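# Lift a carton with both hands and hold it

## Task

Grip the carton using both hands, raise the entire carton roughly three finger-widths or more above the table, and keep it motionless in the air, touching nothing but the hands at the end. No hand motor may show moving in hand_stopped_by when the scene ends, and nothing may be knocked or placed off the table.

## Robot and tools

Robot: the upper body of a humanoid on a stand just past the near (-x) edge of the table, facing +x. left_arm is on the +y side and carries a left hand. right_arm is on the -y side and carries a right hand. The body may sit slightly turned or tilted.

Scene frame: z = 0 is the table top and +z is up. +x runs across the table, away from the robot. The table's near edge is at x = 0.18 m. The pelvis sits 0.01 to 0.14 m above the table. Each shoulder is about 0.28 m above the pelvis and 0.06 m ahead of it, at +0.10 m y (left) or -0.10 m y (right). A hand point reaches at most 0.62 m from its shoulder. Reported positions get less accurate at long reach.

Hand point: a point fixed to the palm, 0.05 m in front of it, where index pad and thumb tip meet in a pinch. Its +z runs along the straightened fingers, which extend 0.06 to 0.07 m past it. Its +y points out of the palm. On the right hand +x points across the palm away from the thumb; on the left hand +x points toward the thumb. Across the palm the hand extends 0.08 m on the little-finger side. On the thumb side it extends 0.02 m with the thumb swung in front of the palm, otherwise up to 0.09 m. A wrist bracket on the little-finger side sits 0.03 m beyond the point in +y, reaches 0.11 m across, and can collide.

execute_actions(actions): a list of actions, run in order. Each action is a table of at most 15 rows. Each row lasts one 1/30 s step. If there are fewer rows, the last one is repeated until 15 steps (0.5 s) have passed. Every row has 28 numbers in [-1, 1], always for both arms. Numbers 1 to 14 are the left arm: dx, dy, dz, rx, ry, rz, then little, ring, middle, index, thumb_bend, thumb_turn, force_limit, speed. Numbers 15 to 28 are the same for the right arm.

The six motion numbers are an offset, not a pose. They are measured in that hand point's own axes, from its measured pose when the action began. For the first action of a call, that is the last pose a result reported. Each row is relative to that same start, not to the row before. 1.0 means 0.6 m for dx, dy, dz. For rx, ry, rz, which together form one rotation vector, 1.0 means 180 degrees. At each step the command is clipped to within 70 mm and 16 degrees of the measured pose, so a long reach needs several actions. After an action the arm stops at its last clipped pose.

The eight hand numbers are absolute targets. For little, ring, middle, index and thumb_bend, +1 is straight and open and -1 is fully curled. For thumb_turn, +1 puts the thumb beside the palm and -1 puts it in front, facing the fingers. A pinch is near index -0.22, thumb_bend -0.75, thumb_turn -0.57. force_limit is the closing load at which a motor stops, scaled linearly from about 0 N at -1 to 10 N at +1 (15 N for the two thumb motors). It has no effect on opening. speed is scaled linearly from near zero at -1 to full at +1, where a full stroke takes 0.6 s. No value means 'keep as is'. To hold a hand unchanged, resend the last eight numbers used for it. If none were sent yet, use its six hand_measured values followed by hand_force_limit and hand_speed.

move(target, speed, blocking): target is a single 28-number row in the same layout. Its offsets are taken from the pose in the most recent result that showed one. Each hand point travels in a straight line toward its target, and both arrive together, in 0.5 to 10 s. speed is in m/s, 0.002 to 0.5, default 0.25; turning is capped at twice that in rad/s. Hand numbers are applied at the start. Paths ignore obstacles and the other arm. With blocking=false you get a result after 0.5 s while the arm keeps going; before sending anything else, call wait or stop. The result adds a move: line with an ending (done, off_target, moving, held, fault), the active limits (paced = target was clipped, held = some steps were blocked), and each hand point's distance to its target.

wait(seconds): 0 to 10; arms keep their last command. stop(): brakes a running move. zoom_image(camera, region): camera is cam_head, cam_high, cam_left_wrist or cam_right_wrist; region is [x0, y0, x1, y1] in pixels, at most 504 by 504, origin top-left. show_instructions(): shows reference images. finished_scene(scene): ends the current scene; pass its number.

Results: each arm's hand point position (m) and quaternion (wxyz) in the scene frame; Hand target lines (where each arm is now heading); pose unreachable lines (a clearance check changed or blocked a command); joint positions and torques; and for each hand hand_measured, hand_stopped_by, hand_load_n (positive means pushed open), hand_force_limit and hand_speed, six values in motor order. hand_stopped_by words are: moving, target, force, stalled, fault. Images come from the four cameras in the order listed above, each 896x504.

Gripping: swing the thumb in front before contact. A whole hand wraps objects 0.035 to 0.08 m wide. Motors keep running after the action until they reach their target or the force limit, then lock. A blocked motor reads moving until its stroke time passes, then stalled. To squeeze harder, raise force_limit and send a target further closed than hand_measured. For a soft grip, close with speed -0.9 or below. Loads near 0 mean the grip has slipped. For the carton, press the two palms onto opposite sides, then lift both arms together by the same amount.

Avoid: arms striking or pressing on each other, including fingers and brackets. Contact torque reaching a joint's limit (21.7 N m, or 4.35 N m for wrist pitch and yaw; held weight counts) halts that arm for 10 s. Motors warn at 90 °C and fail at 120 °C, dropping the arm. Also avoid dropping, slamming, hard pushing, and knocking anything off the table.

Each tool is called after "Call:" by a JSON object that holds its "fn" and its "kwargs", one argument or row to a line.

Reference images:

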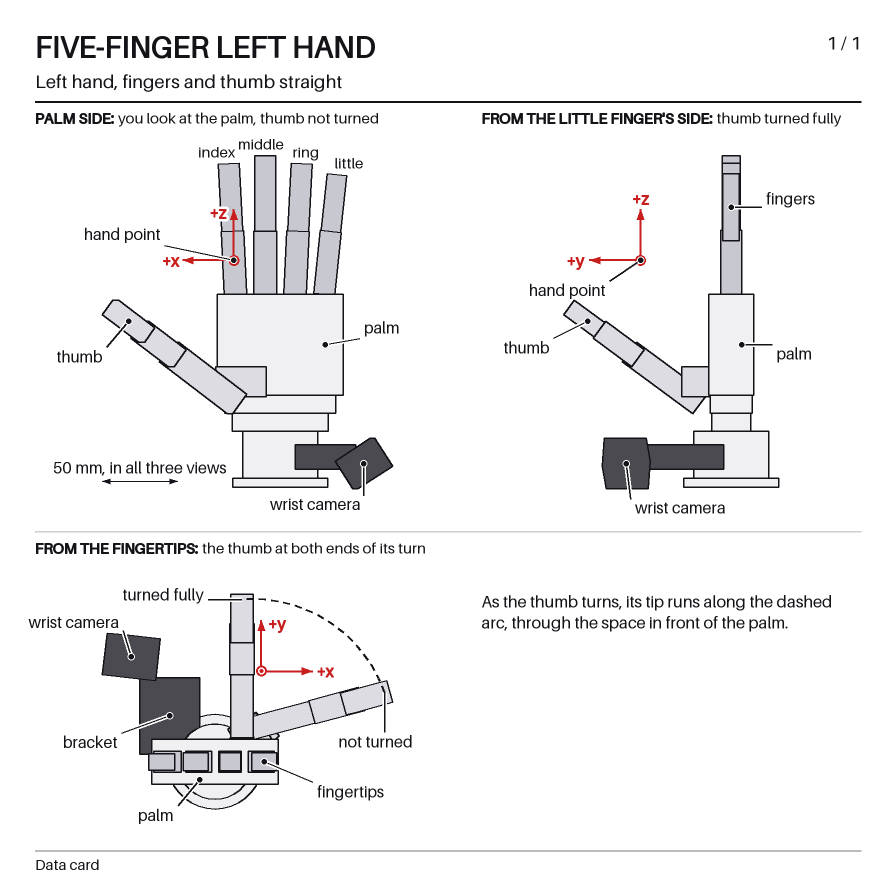

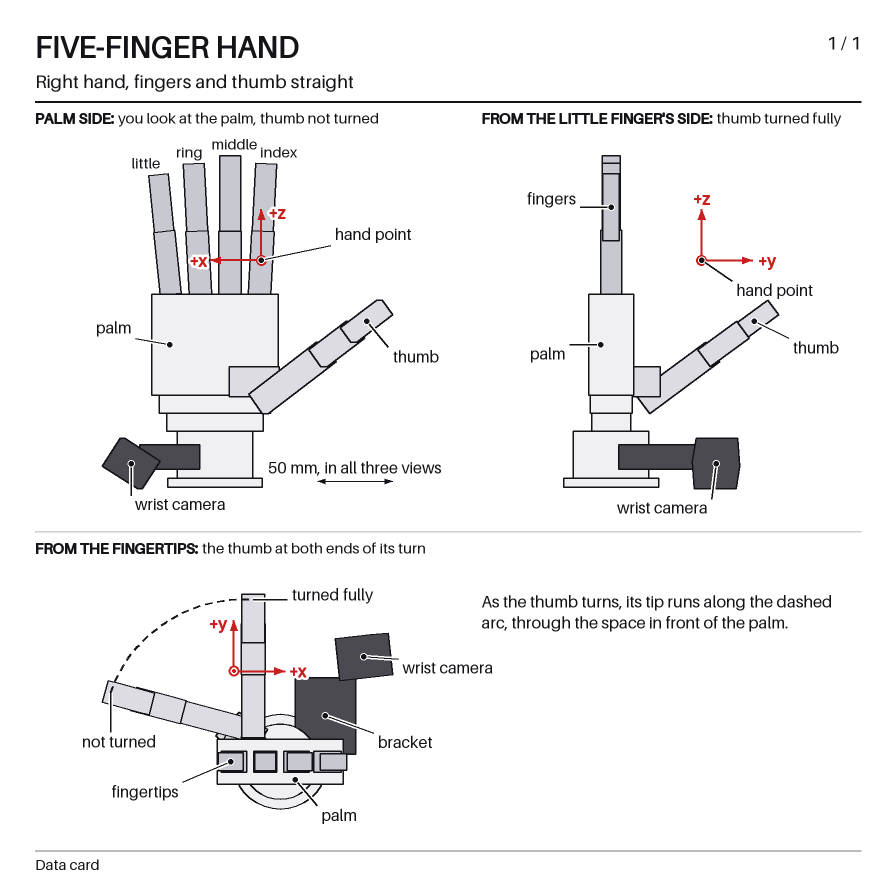

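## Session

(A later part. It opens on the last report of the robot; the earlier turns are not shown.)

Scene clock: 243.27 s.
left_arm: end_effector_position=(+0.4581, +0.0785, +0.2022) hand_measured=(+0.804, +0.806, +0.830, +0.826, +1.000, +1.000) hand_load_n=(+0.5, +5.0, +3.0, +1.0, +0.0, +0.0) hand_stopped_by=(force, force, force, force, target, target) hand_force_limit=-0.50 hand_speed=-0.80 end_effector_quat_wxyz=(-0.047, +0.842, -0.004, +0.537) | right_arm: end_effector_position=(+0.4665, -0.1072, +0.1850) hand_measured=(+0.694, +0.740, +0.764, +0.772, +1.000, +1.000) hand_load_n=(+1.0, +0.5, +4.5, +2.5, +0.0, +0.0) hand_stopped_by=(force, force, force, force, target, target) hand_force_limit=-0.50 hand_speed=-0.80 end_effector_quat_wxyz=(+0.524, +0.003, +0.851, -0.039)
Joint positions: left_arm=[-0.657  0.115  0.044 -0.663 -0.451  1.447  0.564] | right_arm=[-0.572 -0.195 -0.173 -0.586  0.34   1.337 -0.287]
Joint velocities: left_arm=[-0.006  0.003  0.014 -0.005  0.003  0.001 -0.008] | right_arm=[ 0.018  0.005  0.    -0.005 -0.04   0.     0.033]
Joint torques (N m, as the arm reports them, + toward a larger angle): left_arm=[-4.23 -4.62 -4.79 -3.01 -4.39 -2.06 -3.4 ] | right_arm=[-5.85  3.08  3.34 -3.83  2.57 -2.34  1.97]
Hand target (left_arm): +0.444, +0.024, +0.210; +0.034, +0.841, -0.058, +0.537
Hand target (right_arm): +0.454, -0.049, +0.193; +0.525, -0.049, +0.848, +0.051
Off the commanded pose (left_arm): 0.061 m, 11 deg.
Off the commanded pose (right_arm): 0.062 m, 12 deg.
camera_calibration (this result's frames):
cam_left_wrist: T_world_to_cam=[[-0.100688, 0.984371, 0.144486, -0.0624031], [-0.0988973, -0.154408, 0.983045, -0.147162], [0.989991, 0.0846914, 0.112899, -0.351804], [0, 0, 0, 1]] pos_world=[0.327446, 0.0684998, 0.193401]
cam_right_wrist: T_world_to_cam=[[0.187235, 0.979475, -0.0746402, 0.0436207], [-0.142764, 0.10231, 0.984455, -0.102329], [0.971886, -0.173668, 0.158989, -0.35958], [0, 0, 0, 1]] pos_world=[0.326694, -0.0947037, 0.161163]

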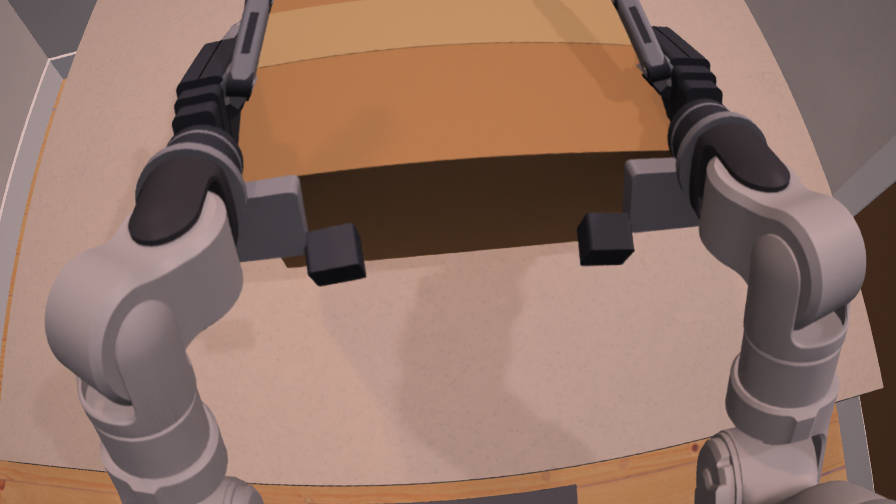

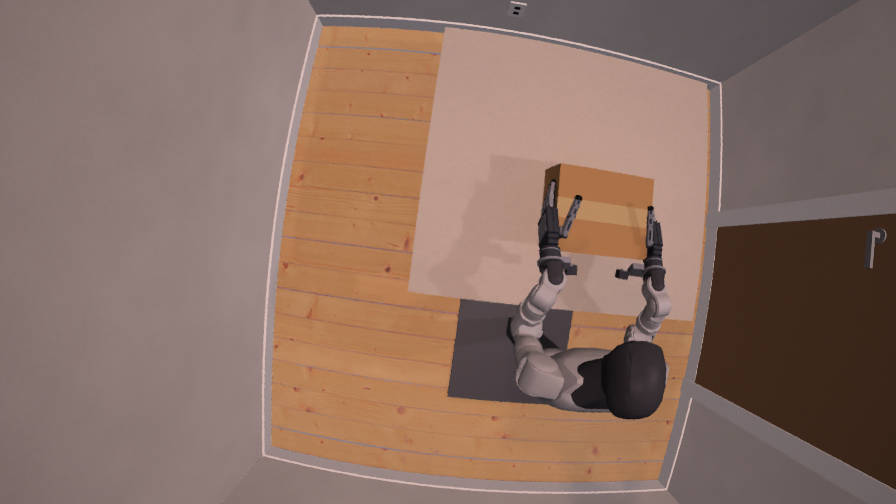

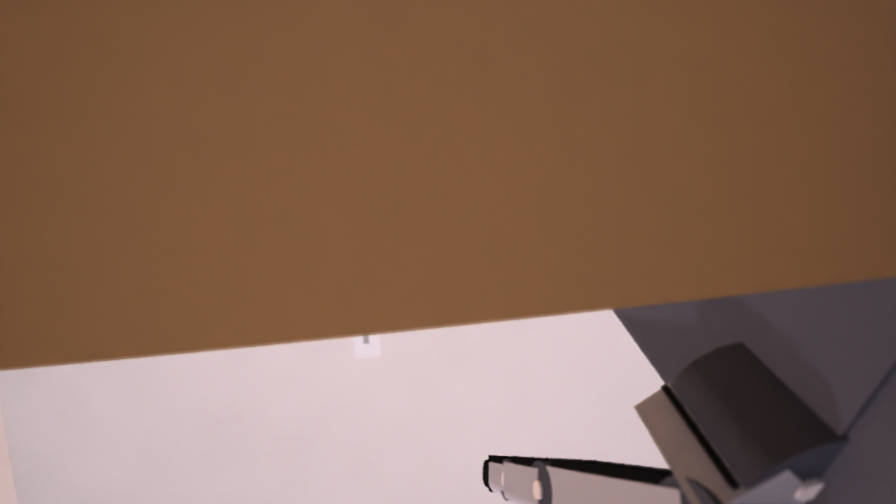

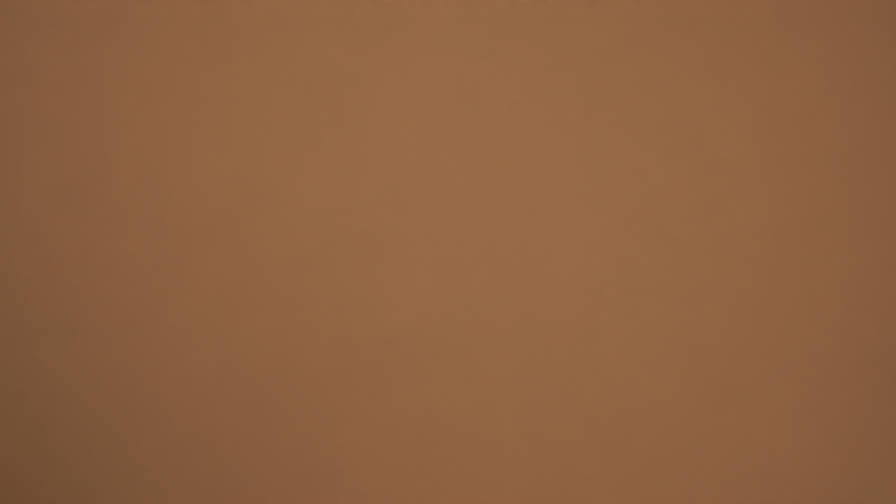

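Continue with fingers fixed, less pitch.

Call:
{"fn": "execute_actions", "kwargs": {
  "actions": [
    [[0.028,0.095,-0.03,-0.062,0.003,0.002,0.25,0.2,0.22,0.2,1,1,-0.5,-0.8,-0.03,0.099,-0.028,-0.065,-0.005,0,0.22,0.22,0.2,0.2,1,1,-0.5,-0.8]]
  ]
}}

Scene clock: 245.30 s.
left_arm: end_effector_position=(+0.4628, +0.0798, +0.2163) hand_measured=(+0.804, +0.806, +0.830, +0.826, +1.000, +1.000) hand_load_n=(+1.0, +5.0, +2.5, +0.5, +0.0, +0.0) hand_stopped_by=(force, force, force, force, target, target) hand_force_limit=-0.50 hand_speed=-0.80 end_effector_quat_wxyz=(-0.048, +0.841, -0.000, +0.539) | right_arm: end_effector_position=(+0.4711, -0.1071, +0.1982) hand_measured=(+0.694, +0.740, +0.764, +0.772, +1.000, +1.000) hand_load_n=(+1.0, +0.5, +4.0, +2.0, +0.0, +0.0) hand_stopped_by=(force, force, force, force, target, target) hand_force_limit=-0.50 hand_speed=-0.80 end_effector_quat_wxyz=(+0.526, +0.005, +0.849, -0.038)
Joint positions: left_arm=[-0.734  0.093  0.089 -0.67  -0.445  1.532  0.567] | right_arm=[-0.64  -0.185 -0.204 -0.598  0.322  1.415 -0.273]
Joint velocities: left_arm=[ 0.     0.    -0.003  0.003  0.017  0.01  -0.01 ] | right_arm=[ 0.005  0.005 -0.017  0.003 -0.051  0.008  0.044]
Joint torques (N m, as the arm reports them, + toward a larger angle): left_arm=[-4.45 -4.66 -4.52 -3.2  -4.28 -2.04 -3.29] | right_arm=[-6.19  3.22  3.24 -3.62  2.92 -2.47  1.87]
Hand target (left_arm): +0.449, +0.025, +0.224; +0.031, +0.839, -0.057, +0.540
Hand target (right_arm): +0.458, -0.049, +0.206; +0.528, -0.050, +0.847, +0.049
Off the commanded pose (left_arm): 0.062 m, 12 deg.
Off the commanded pose (right_arm): 0.062 m, 12 deg.
camera_calibration (this result's frames):
cam_left_wrist: T_world_to_cam=[[-0.108393, 0.983947, 0.141771, -0.0610213], [-0.102745, -0.152935, 0.982881, -0.158677], [0.988784, 0.0919711, 0.117673, -0.359194], [0, 0, 0, 1]] pos_world=[0.332247, 0.0688098, 0.206879]
cam_right_wrist: T_world_to_cam=[[0.189554, 0.979362, -0.0701387, 0.0416703], [-0.146771, 0.0988936, 0.984215, -0.11305], [0.970839, -0.176268, 0.162488, -0.366533], [0, 0, 0, 1]] pos_world=[0.331353, -0.0942383, 0.173746]

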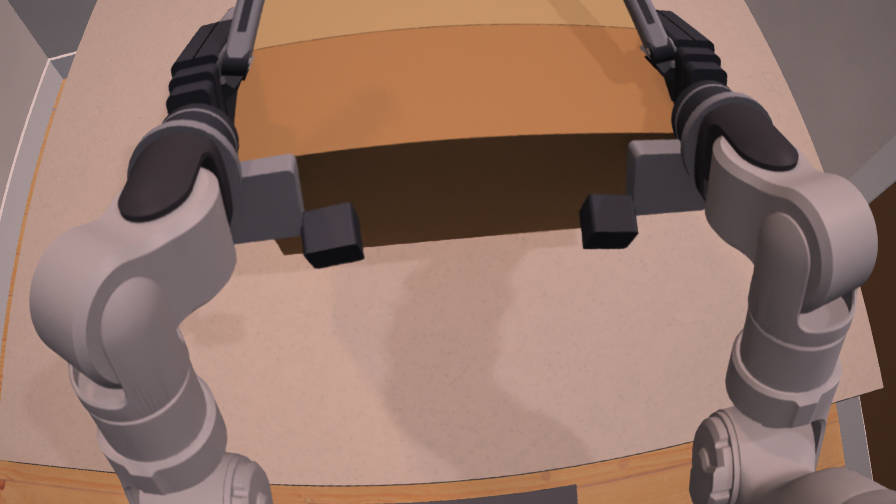

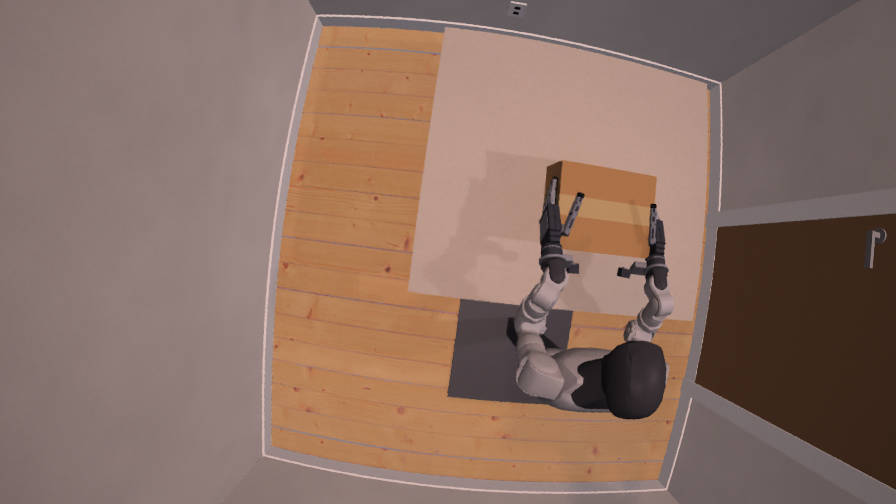

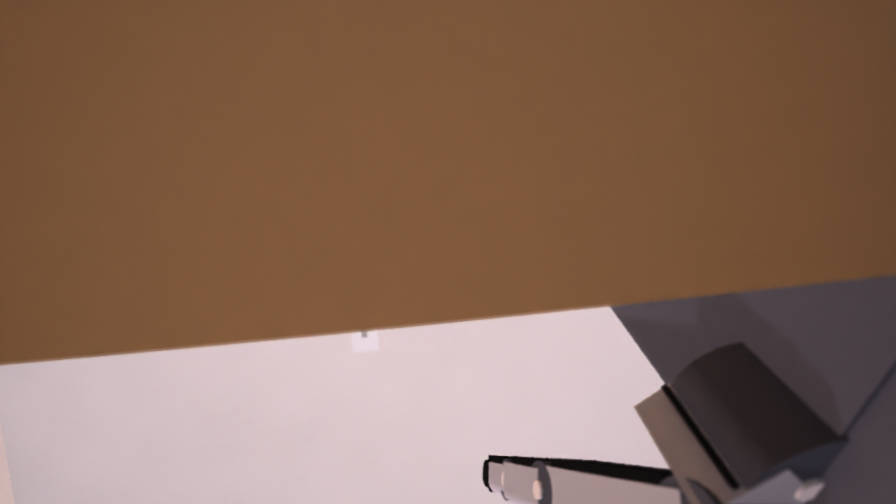

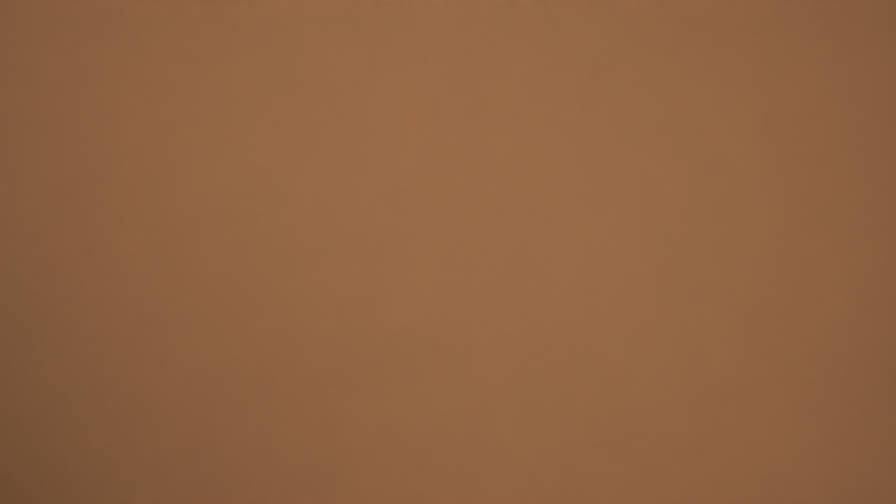

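Call:
{"fn": "execute_actions", "kwargs": {
  "actions": [
    [[0.034,0.095,-0.022,-0.061,0.01,0.002,0.25,0.2,0.22,0.2,1,1,-0.5,-0.8,-0.036,0.099,-0.02,-0.065,-0.011,0,0.22,0.22,0.2,0.2,1,1,-0.5,-0.8]]
  ]
}}

Call:
{"fn": "wait", "kwargs": {
  "seconds": 1
}}

Call:
{"fn": "execute_actions", "kwargs": {
  "actions": [
    [[0.034,0.095,-0.022,-0.061,0.01,0.002,0.25,0.2,0.22,0.2,1,1,-0.5,-0.8,-0.036,0.099,-0.02,-0.065,-0.011,0,0.22,0.22,0.2,0.2,1,1,-0.5,-0.8]]
  ]
}}

Scene clock: 249.57 s.
left_arm: end_effector_position=(+0.4728, +0.0800, +0.2322) hand_measured=(+0.804, +0.806, +0.830, +0.826, +1.000, +1.000) hand_load_n=(+2.0, +4.5, +1.5, +0.0, +0.0, +0.0) hand_stopped_by=(force, force, force, force, target, target) hand_force_limit=-0.50 hand_speed=-0.80 end_effector_quat_wxyz=(-0.047, +0.834, +0.004, +0.550) | right_arm: end_effector_position=(+0.4812, -0.1079, +0.2133) hand_measured=(+0.694, +0.740, +0.764, +0.772, +1.000, +1.000) hand_load_n=(+2.5, +0.5, +3.5, +1.0, +0.0, +0.0) hand_stopped_by=(force, force, force, force, target, target) hand_force_limit=-0.50 hand_speed=-0.80 end_effector_quat_wxyz=(+0.537, +0.009, +0.843, -0.036)
Joint positions: left_arm=[-0.805  0.093  0.11  -0.635 -0.431  1.541  0.556] | right_arm=[-0.709 -0.184 -0.224 -0.568  0.292  1.43  -0.247]
Joint velocities: left_arm=[-0.012  0.002  0.018 -0.002  0.     0.    -0.02 ] | right_arm=[ 0.014  0.003 -0.008 -0.003 -0.058  0.     0.047]
Joint torques (N m, as the arm reports them, + toward a larger angle): left_arm=[-4.78 -4.77 -4.56 -2.67 -4.55 -2.14 -3.2 ] | right_arm=[-6.36  3.27  3.35 -3.4   2.79 -2.51  1.88]
Hand target (left_arm): +0.459, +0.026, +0.239; +0.029, +0.832, -0.054, +0.551
Hand target (right_arm): +0.469, -0.049, +0.220; +0.537, -0.048, +0.840, +0.051
Off the commanded pose (left_arm): 0.060 m, 11 deg.
Off the commanded pose (right_arm): 0.062 m, 12 deg.
camera_calibration (this result's frames):
cam_left_wrist: T_world_to_cam=[[-0.116, 0.984332, 0.132793, -0.0567977], [-0.12805, -0.1474, 0.980753, -0.161228], [0.984961, 0.0967628, 0.143142, -0.375447], [0, 0, 0, 1]] pos_world=[0.342566, 0.068472, 0.21941]
cam_right_wrist: T_world_to_cam=[[0.194577, 0.979227, -0.0570431, 0.0363501], [-0.170581, 0.0910491, 0.981128, -0.115081], [0.965941, -0.181174, 0.184754, -0.381883], [0, 0, 0, 1]] pos_world=[0.342172, -0.0943042, 0.185537]

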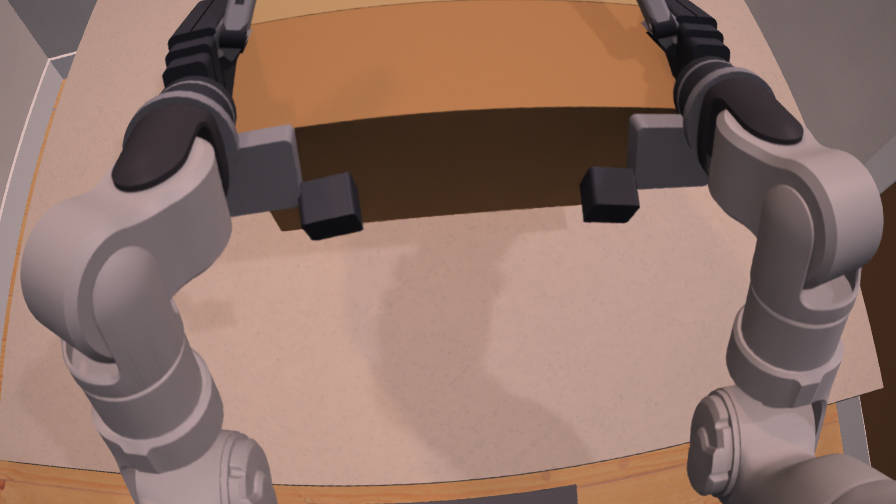

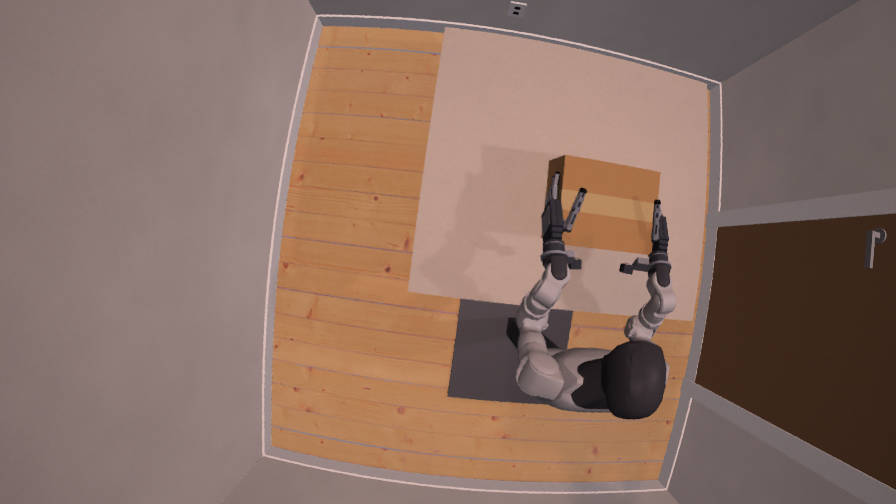

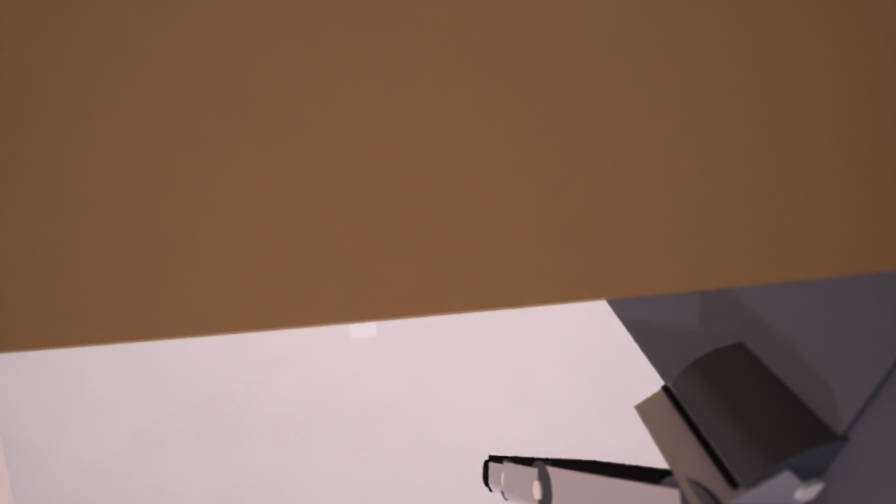

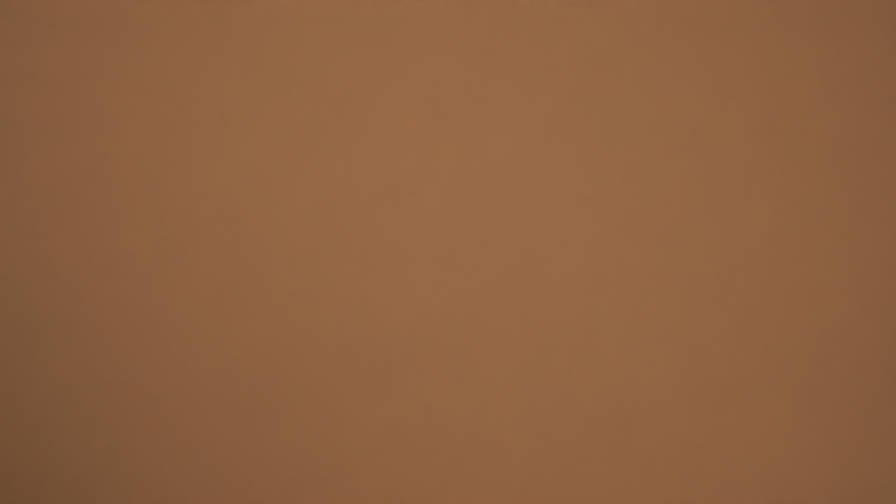

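Scene clock: 250.57 s.
left_arm: end_effector_position=(+0.4728, +0.0800, +0.2322) hand_measured=(+0.804, +0.806, +0.830, +0.826, +1.000, +1.000) hand_load_n=(+2.0, +5.0, +1.5, +0.0, +0.0, +0.0) hand_stopped_by=(force, force, force, force, target, target) hand_force_limit=-0.50 hand_speed=-0.80 end_effector_quat_wxyz=(-0.047, +0.834, +0.004, +0.550) | right_arm: end_effector_position=(+0.4812, -0.1079, +0.2132) hand_measured=(+0.694, +0.740, +0.764, +0.772, +1.000, +1.000) hand_load_n=(+2.5, +0.5, +3.5, +1.0, +0.0, +0.0) hand_stopped_by=(force, force, force, force, target, target) hand_force_limit=-0.50 hand_speed=-0.80 end_effector_quat_wxyz=(+0.536, +0.009, +0.843, -0.035)
Joint positions: left_arm=[-0.805  0.093  0.11  -0.635 -0.431  1.541  0.555] | right_arm=[-0.709 -0.184 -0.224 -0.568  0.289  1.43  -0.245]
Joint velocities: left_arm=[-0.012  0.006  0.009  0.    -0.011  0.     0.   ] | right_arm=[-0.011  0.     0.    -0.002  0.002  0.     0.   ]
Joint torques (N m, as the arm reports them, + toward a larger angle): left_arm=[-4.49 -4.85 -4.66 -2.55 -4.44 -2.22 -3.24] | right_arm=[-6.36  3.18  3.36 -3.4   2.63 -2.52  1.86]
Hand target (left_arm): +0.459, +0.026, +0.239; +0.029, +0.832, -0.054, +0.551
Hand target (right_arm): +0.469, -0.049, +0.220; +0.537, -0.048, +0.840, +0.051
Off the commanded pose (left_arm): 0.060 m, 11 deg.
Off the commanded pose (right_arm): 0.062 m, 12 deg.
wait: 1.00 s; at rest by 0.17 s
camera_calibration (this result's frames):
cam_left_wrist: T_world_to_cam=[[-0.115923, 0.984343, 0.132781, -0.0568473], [-0.128067, -0.147379, 0.980754, -0.161214], [0.984967, 0.0966866, 0.143146, -0.375459], [0, 0, 0, 1]] pos_world=[0.342579, 0.0684994, 0.219405]
cam_right_wrist: T_world_to_cam=[[0.194473, 0.979256, -0.0569057, 0.0363607], [-0.170525, 0.0908808, 0.981153, -0.115077], [0.965972, -0.181104, 0.184661, -0.381866], [0, 0, 0, 1]] pos_world=[0.342177, -0.0943054, 0.185493]

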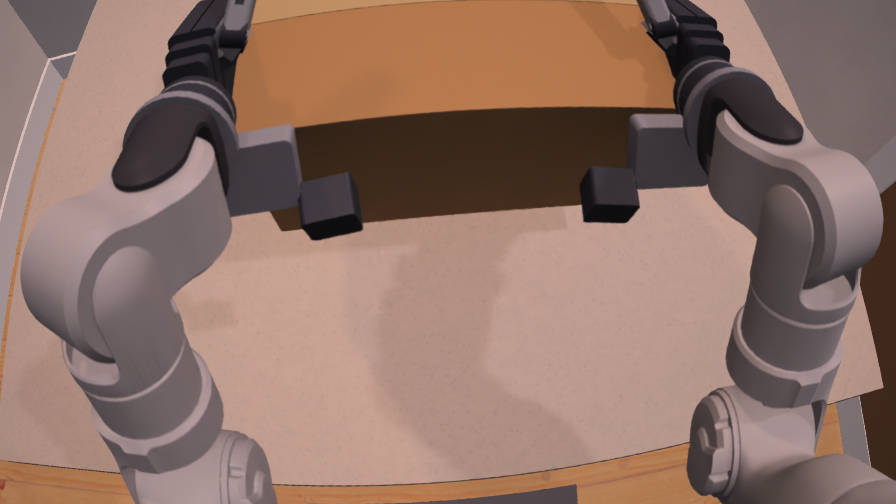

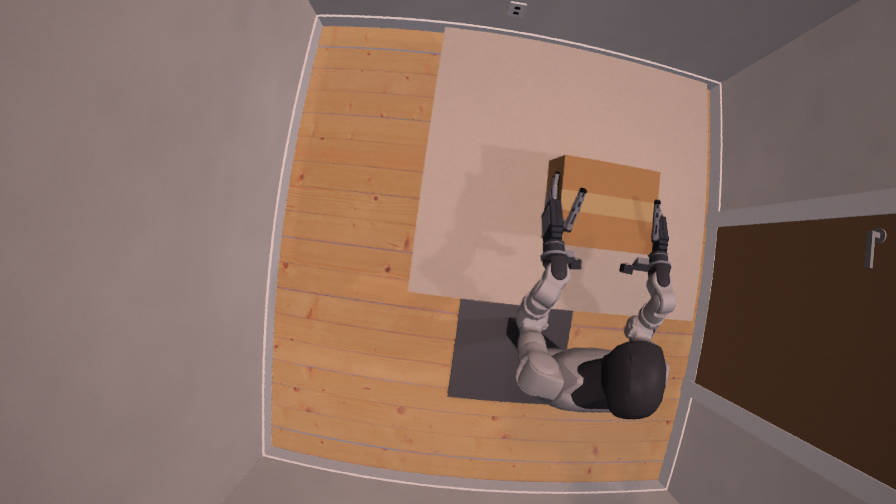

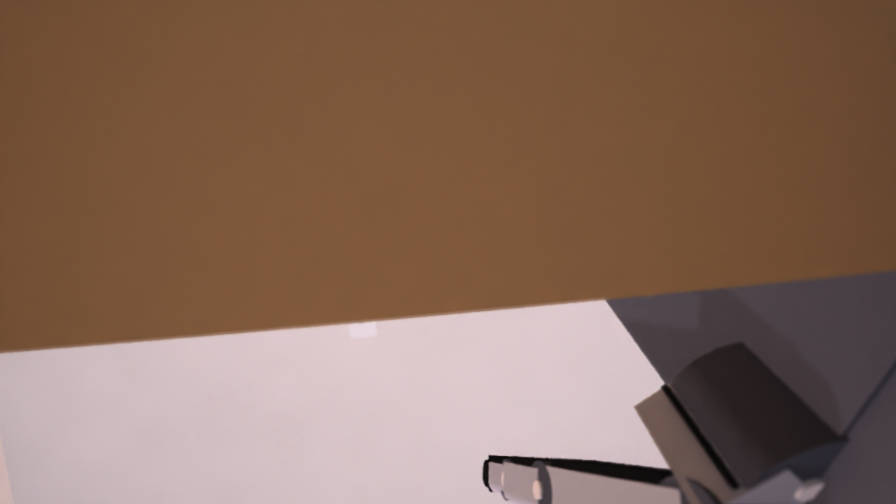

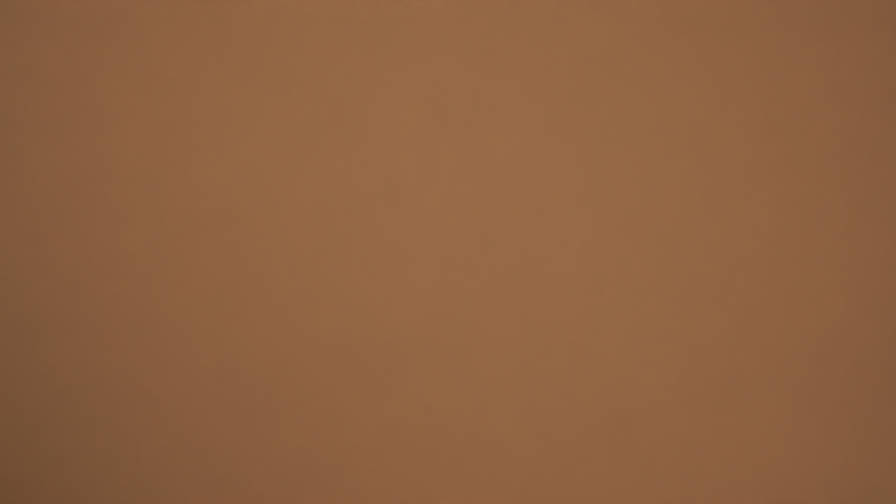

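Scene clock: 251.07 s.
left_arm: end_effector_position=(+0.4824, +0.0801, +0.2489) hand_measured=(+0.804, +0.806, +0.830, +0.826, +1.000, +1.000) hand_load_n=(+3.0, +4.5, +1.0, +0.0, +0.0, +0.0) hand_stopped_by=(force, force, force, force, target, target) hand_force_limit=-0.50 hand_speed=-0.80 end_effector_quat_wxyz=(-0.045, +0.827, +0.008, +0.561) | right_arm: end_effector_position=(+0.4909, -0.1089, +0.2291) hand_measured=(+0.694, +0.740, +0.764, +0.772, +1.000, +1.000) hand_load_n=(+4.0, +1.0, +3.0, +0.5, +0.0, +0.0) hand_stopped_by=(force, force, force, force, target, target) hand_force_limit=-0.50 hand_speed=-0.80 end_effector_quat_wxyz=(+0.547, +0.014, +0.836, -0.033)
Joint positions: left_arm=[-0.875  0.096  0.13  -0.597 -0.418  1.545  0.544] | right_arm=[-0.777 -0.186 -0.244 -0.535  0.261  1.44  -0.22 ]
Joint velocities: left_arm=[ 0.003  0.003  0.002  0.006  0.025  0.    -0.02 ] | right_arm=[ 0.014  0.011  0.005  0.    -0.052  0.     0.046]
Joint torques (N m, as the arm reports them, + toward a larger angle): left_arm=[-4.83 -4.65 -4.26 -3.06 -4.48 -2.16 -3.18] | right_arm=[-6.63  3.15  3.11 -3.41  2.4  -2.53  1.85]
Hand target (left_arm): +0.469, +0.026, +0.255; +0.030, +0.825, -0.051, +0.562
Hand target (right_arm): +0.479, -0.050, +0.236; +0.548, -0.045, +0.834, +0.053
Off the commanded pose (left_arm): 0.060 m, 11 deg.
Off the commanded pose (right_arm): 0.062 m, 12 deg.
camera_calibration (this result's frames):
cam_left_wrist: T_world_to_cam=[[-0.12227, 0.984921, 0.122397, -0.0524564], [-0.154536, -0.140711, 0.977916, -0.16338], [0.980392, 0.100655, 0.169411, -0.391989], [0, 0, 0, 1]] pos_world=[0.352641, 0.0681318, 0.232599]
cam_right_wrist: T_world_to_cam=[[0.199552, 0.97894, -0.0430678, 0.0306438], [-0.195517, 0.0828461, 0.977195, -0.116576], [0.960183, -0.18658, 0.207932, -0.397477], [0, 0, 0, 1]] pos_world=[0.352743, -0.0945019, 0.197885]

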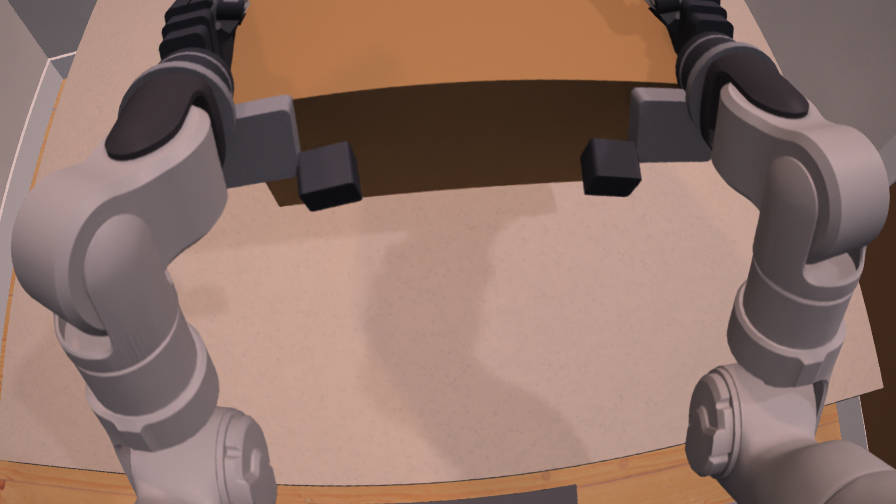

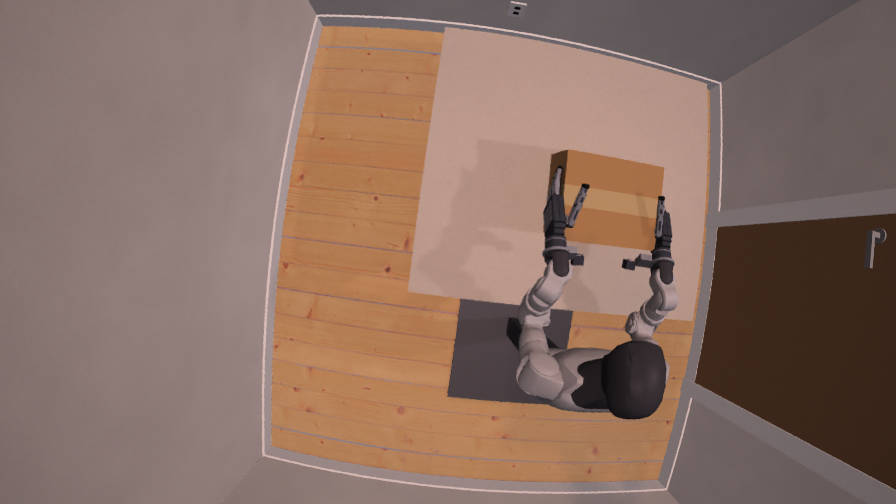

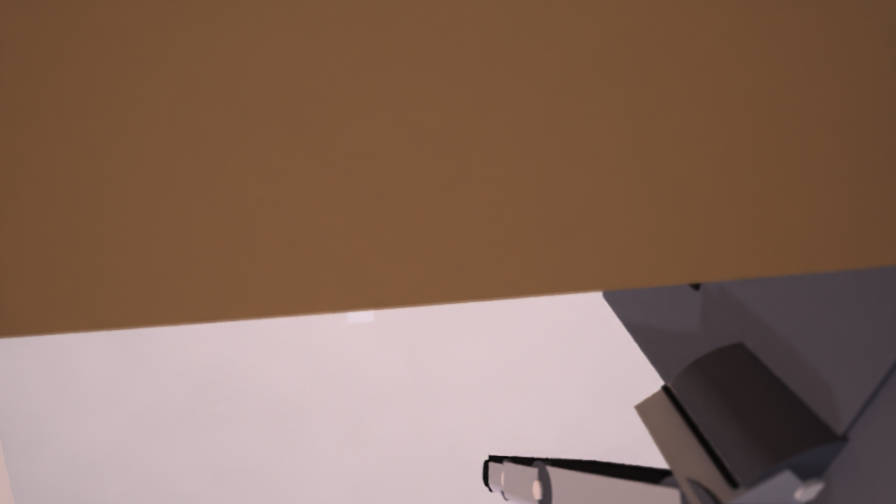

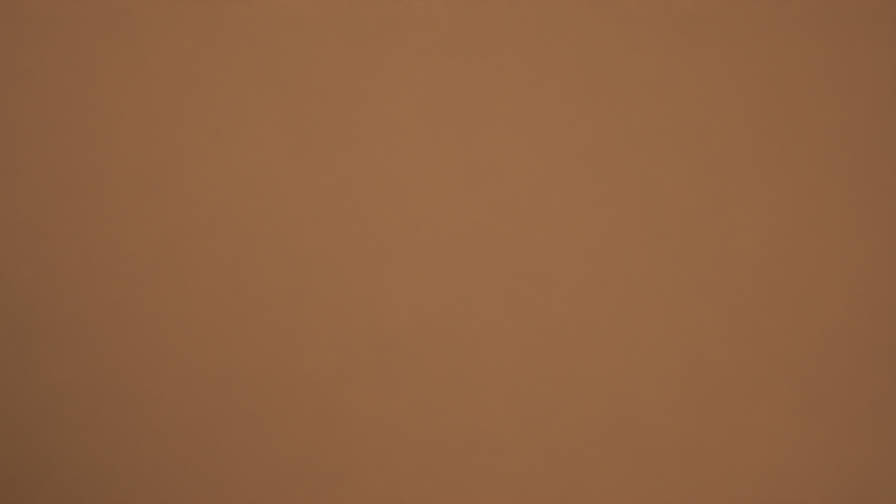

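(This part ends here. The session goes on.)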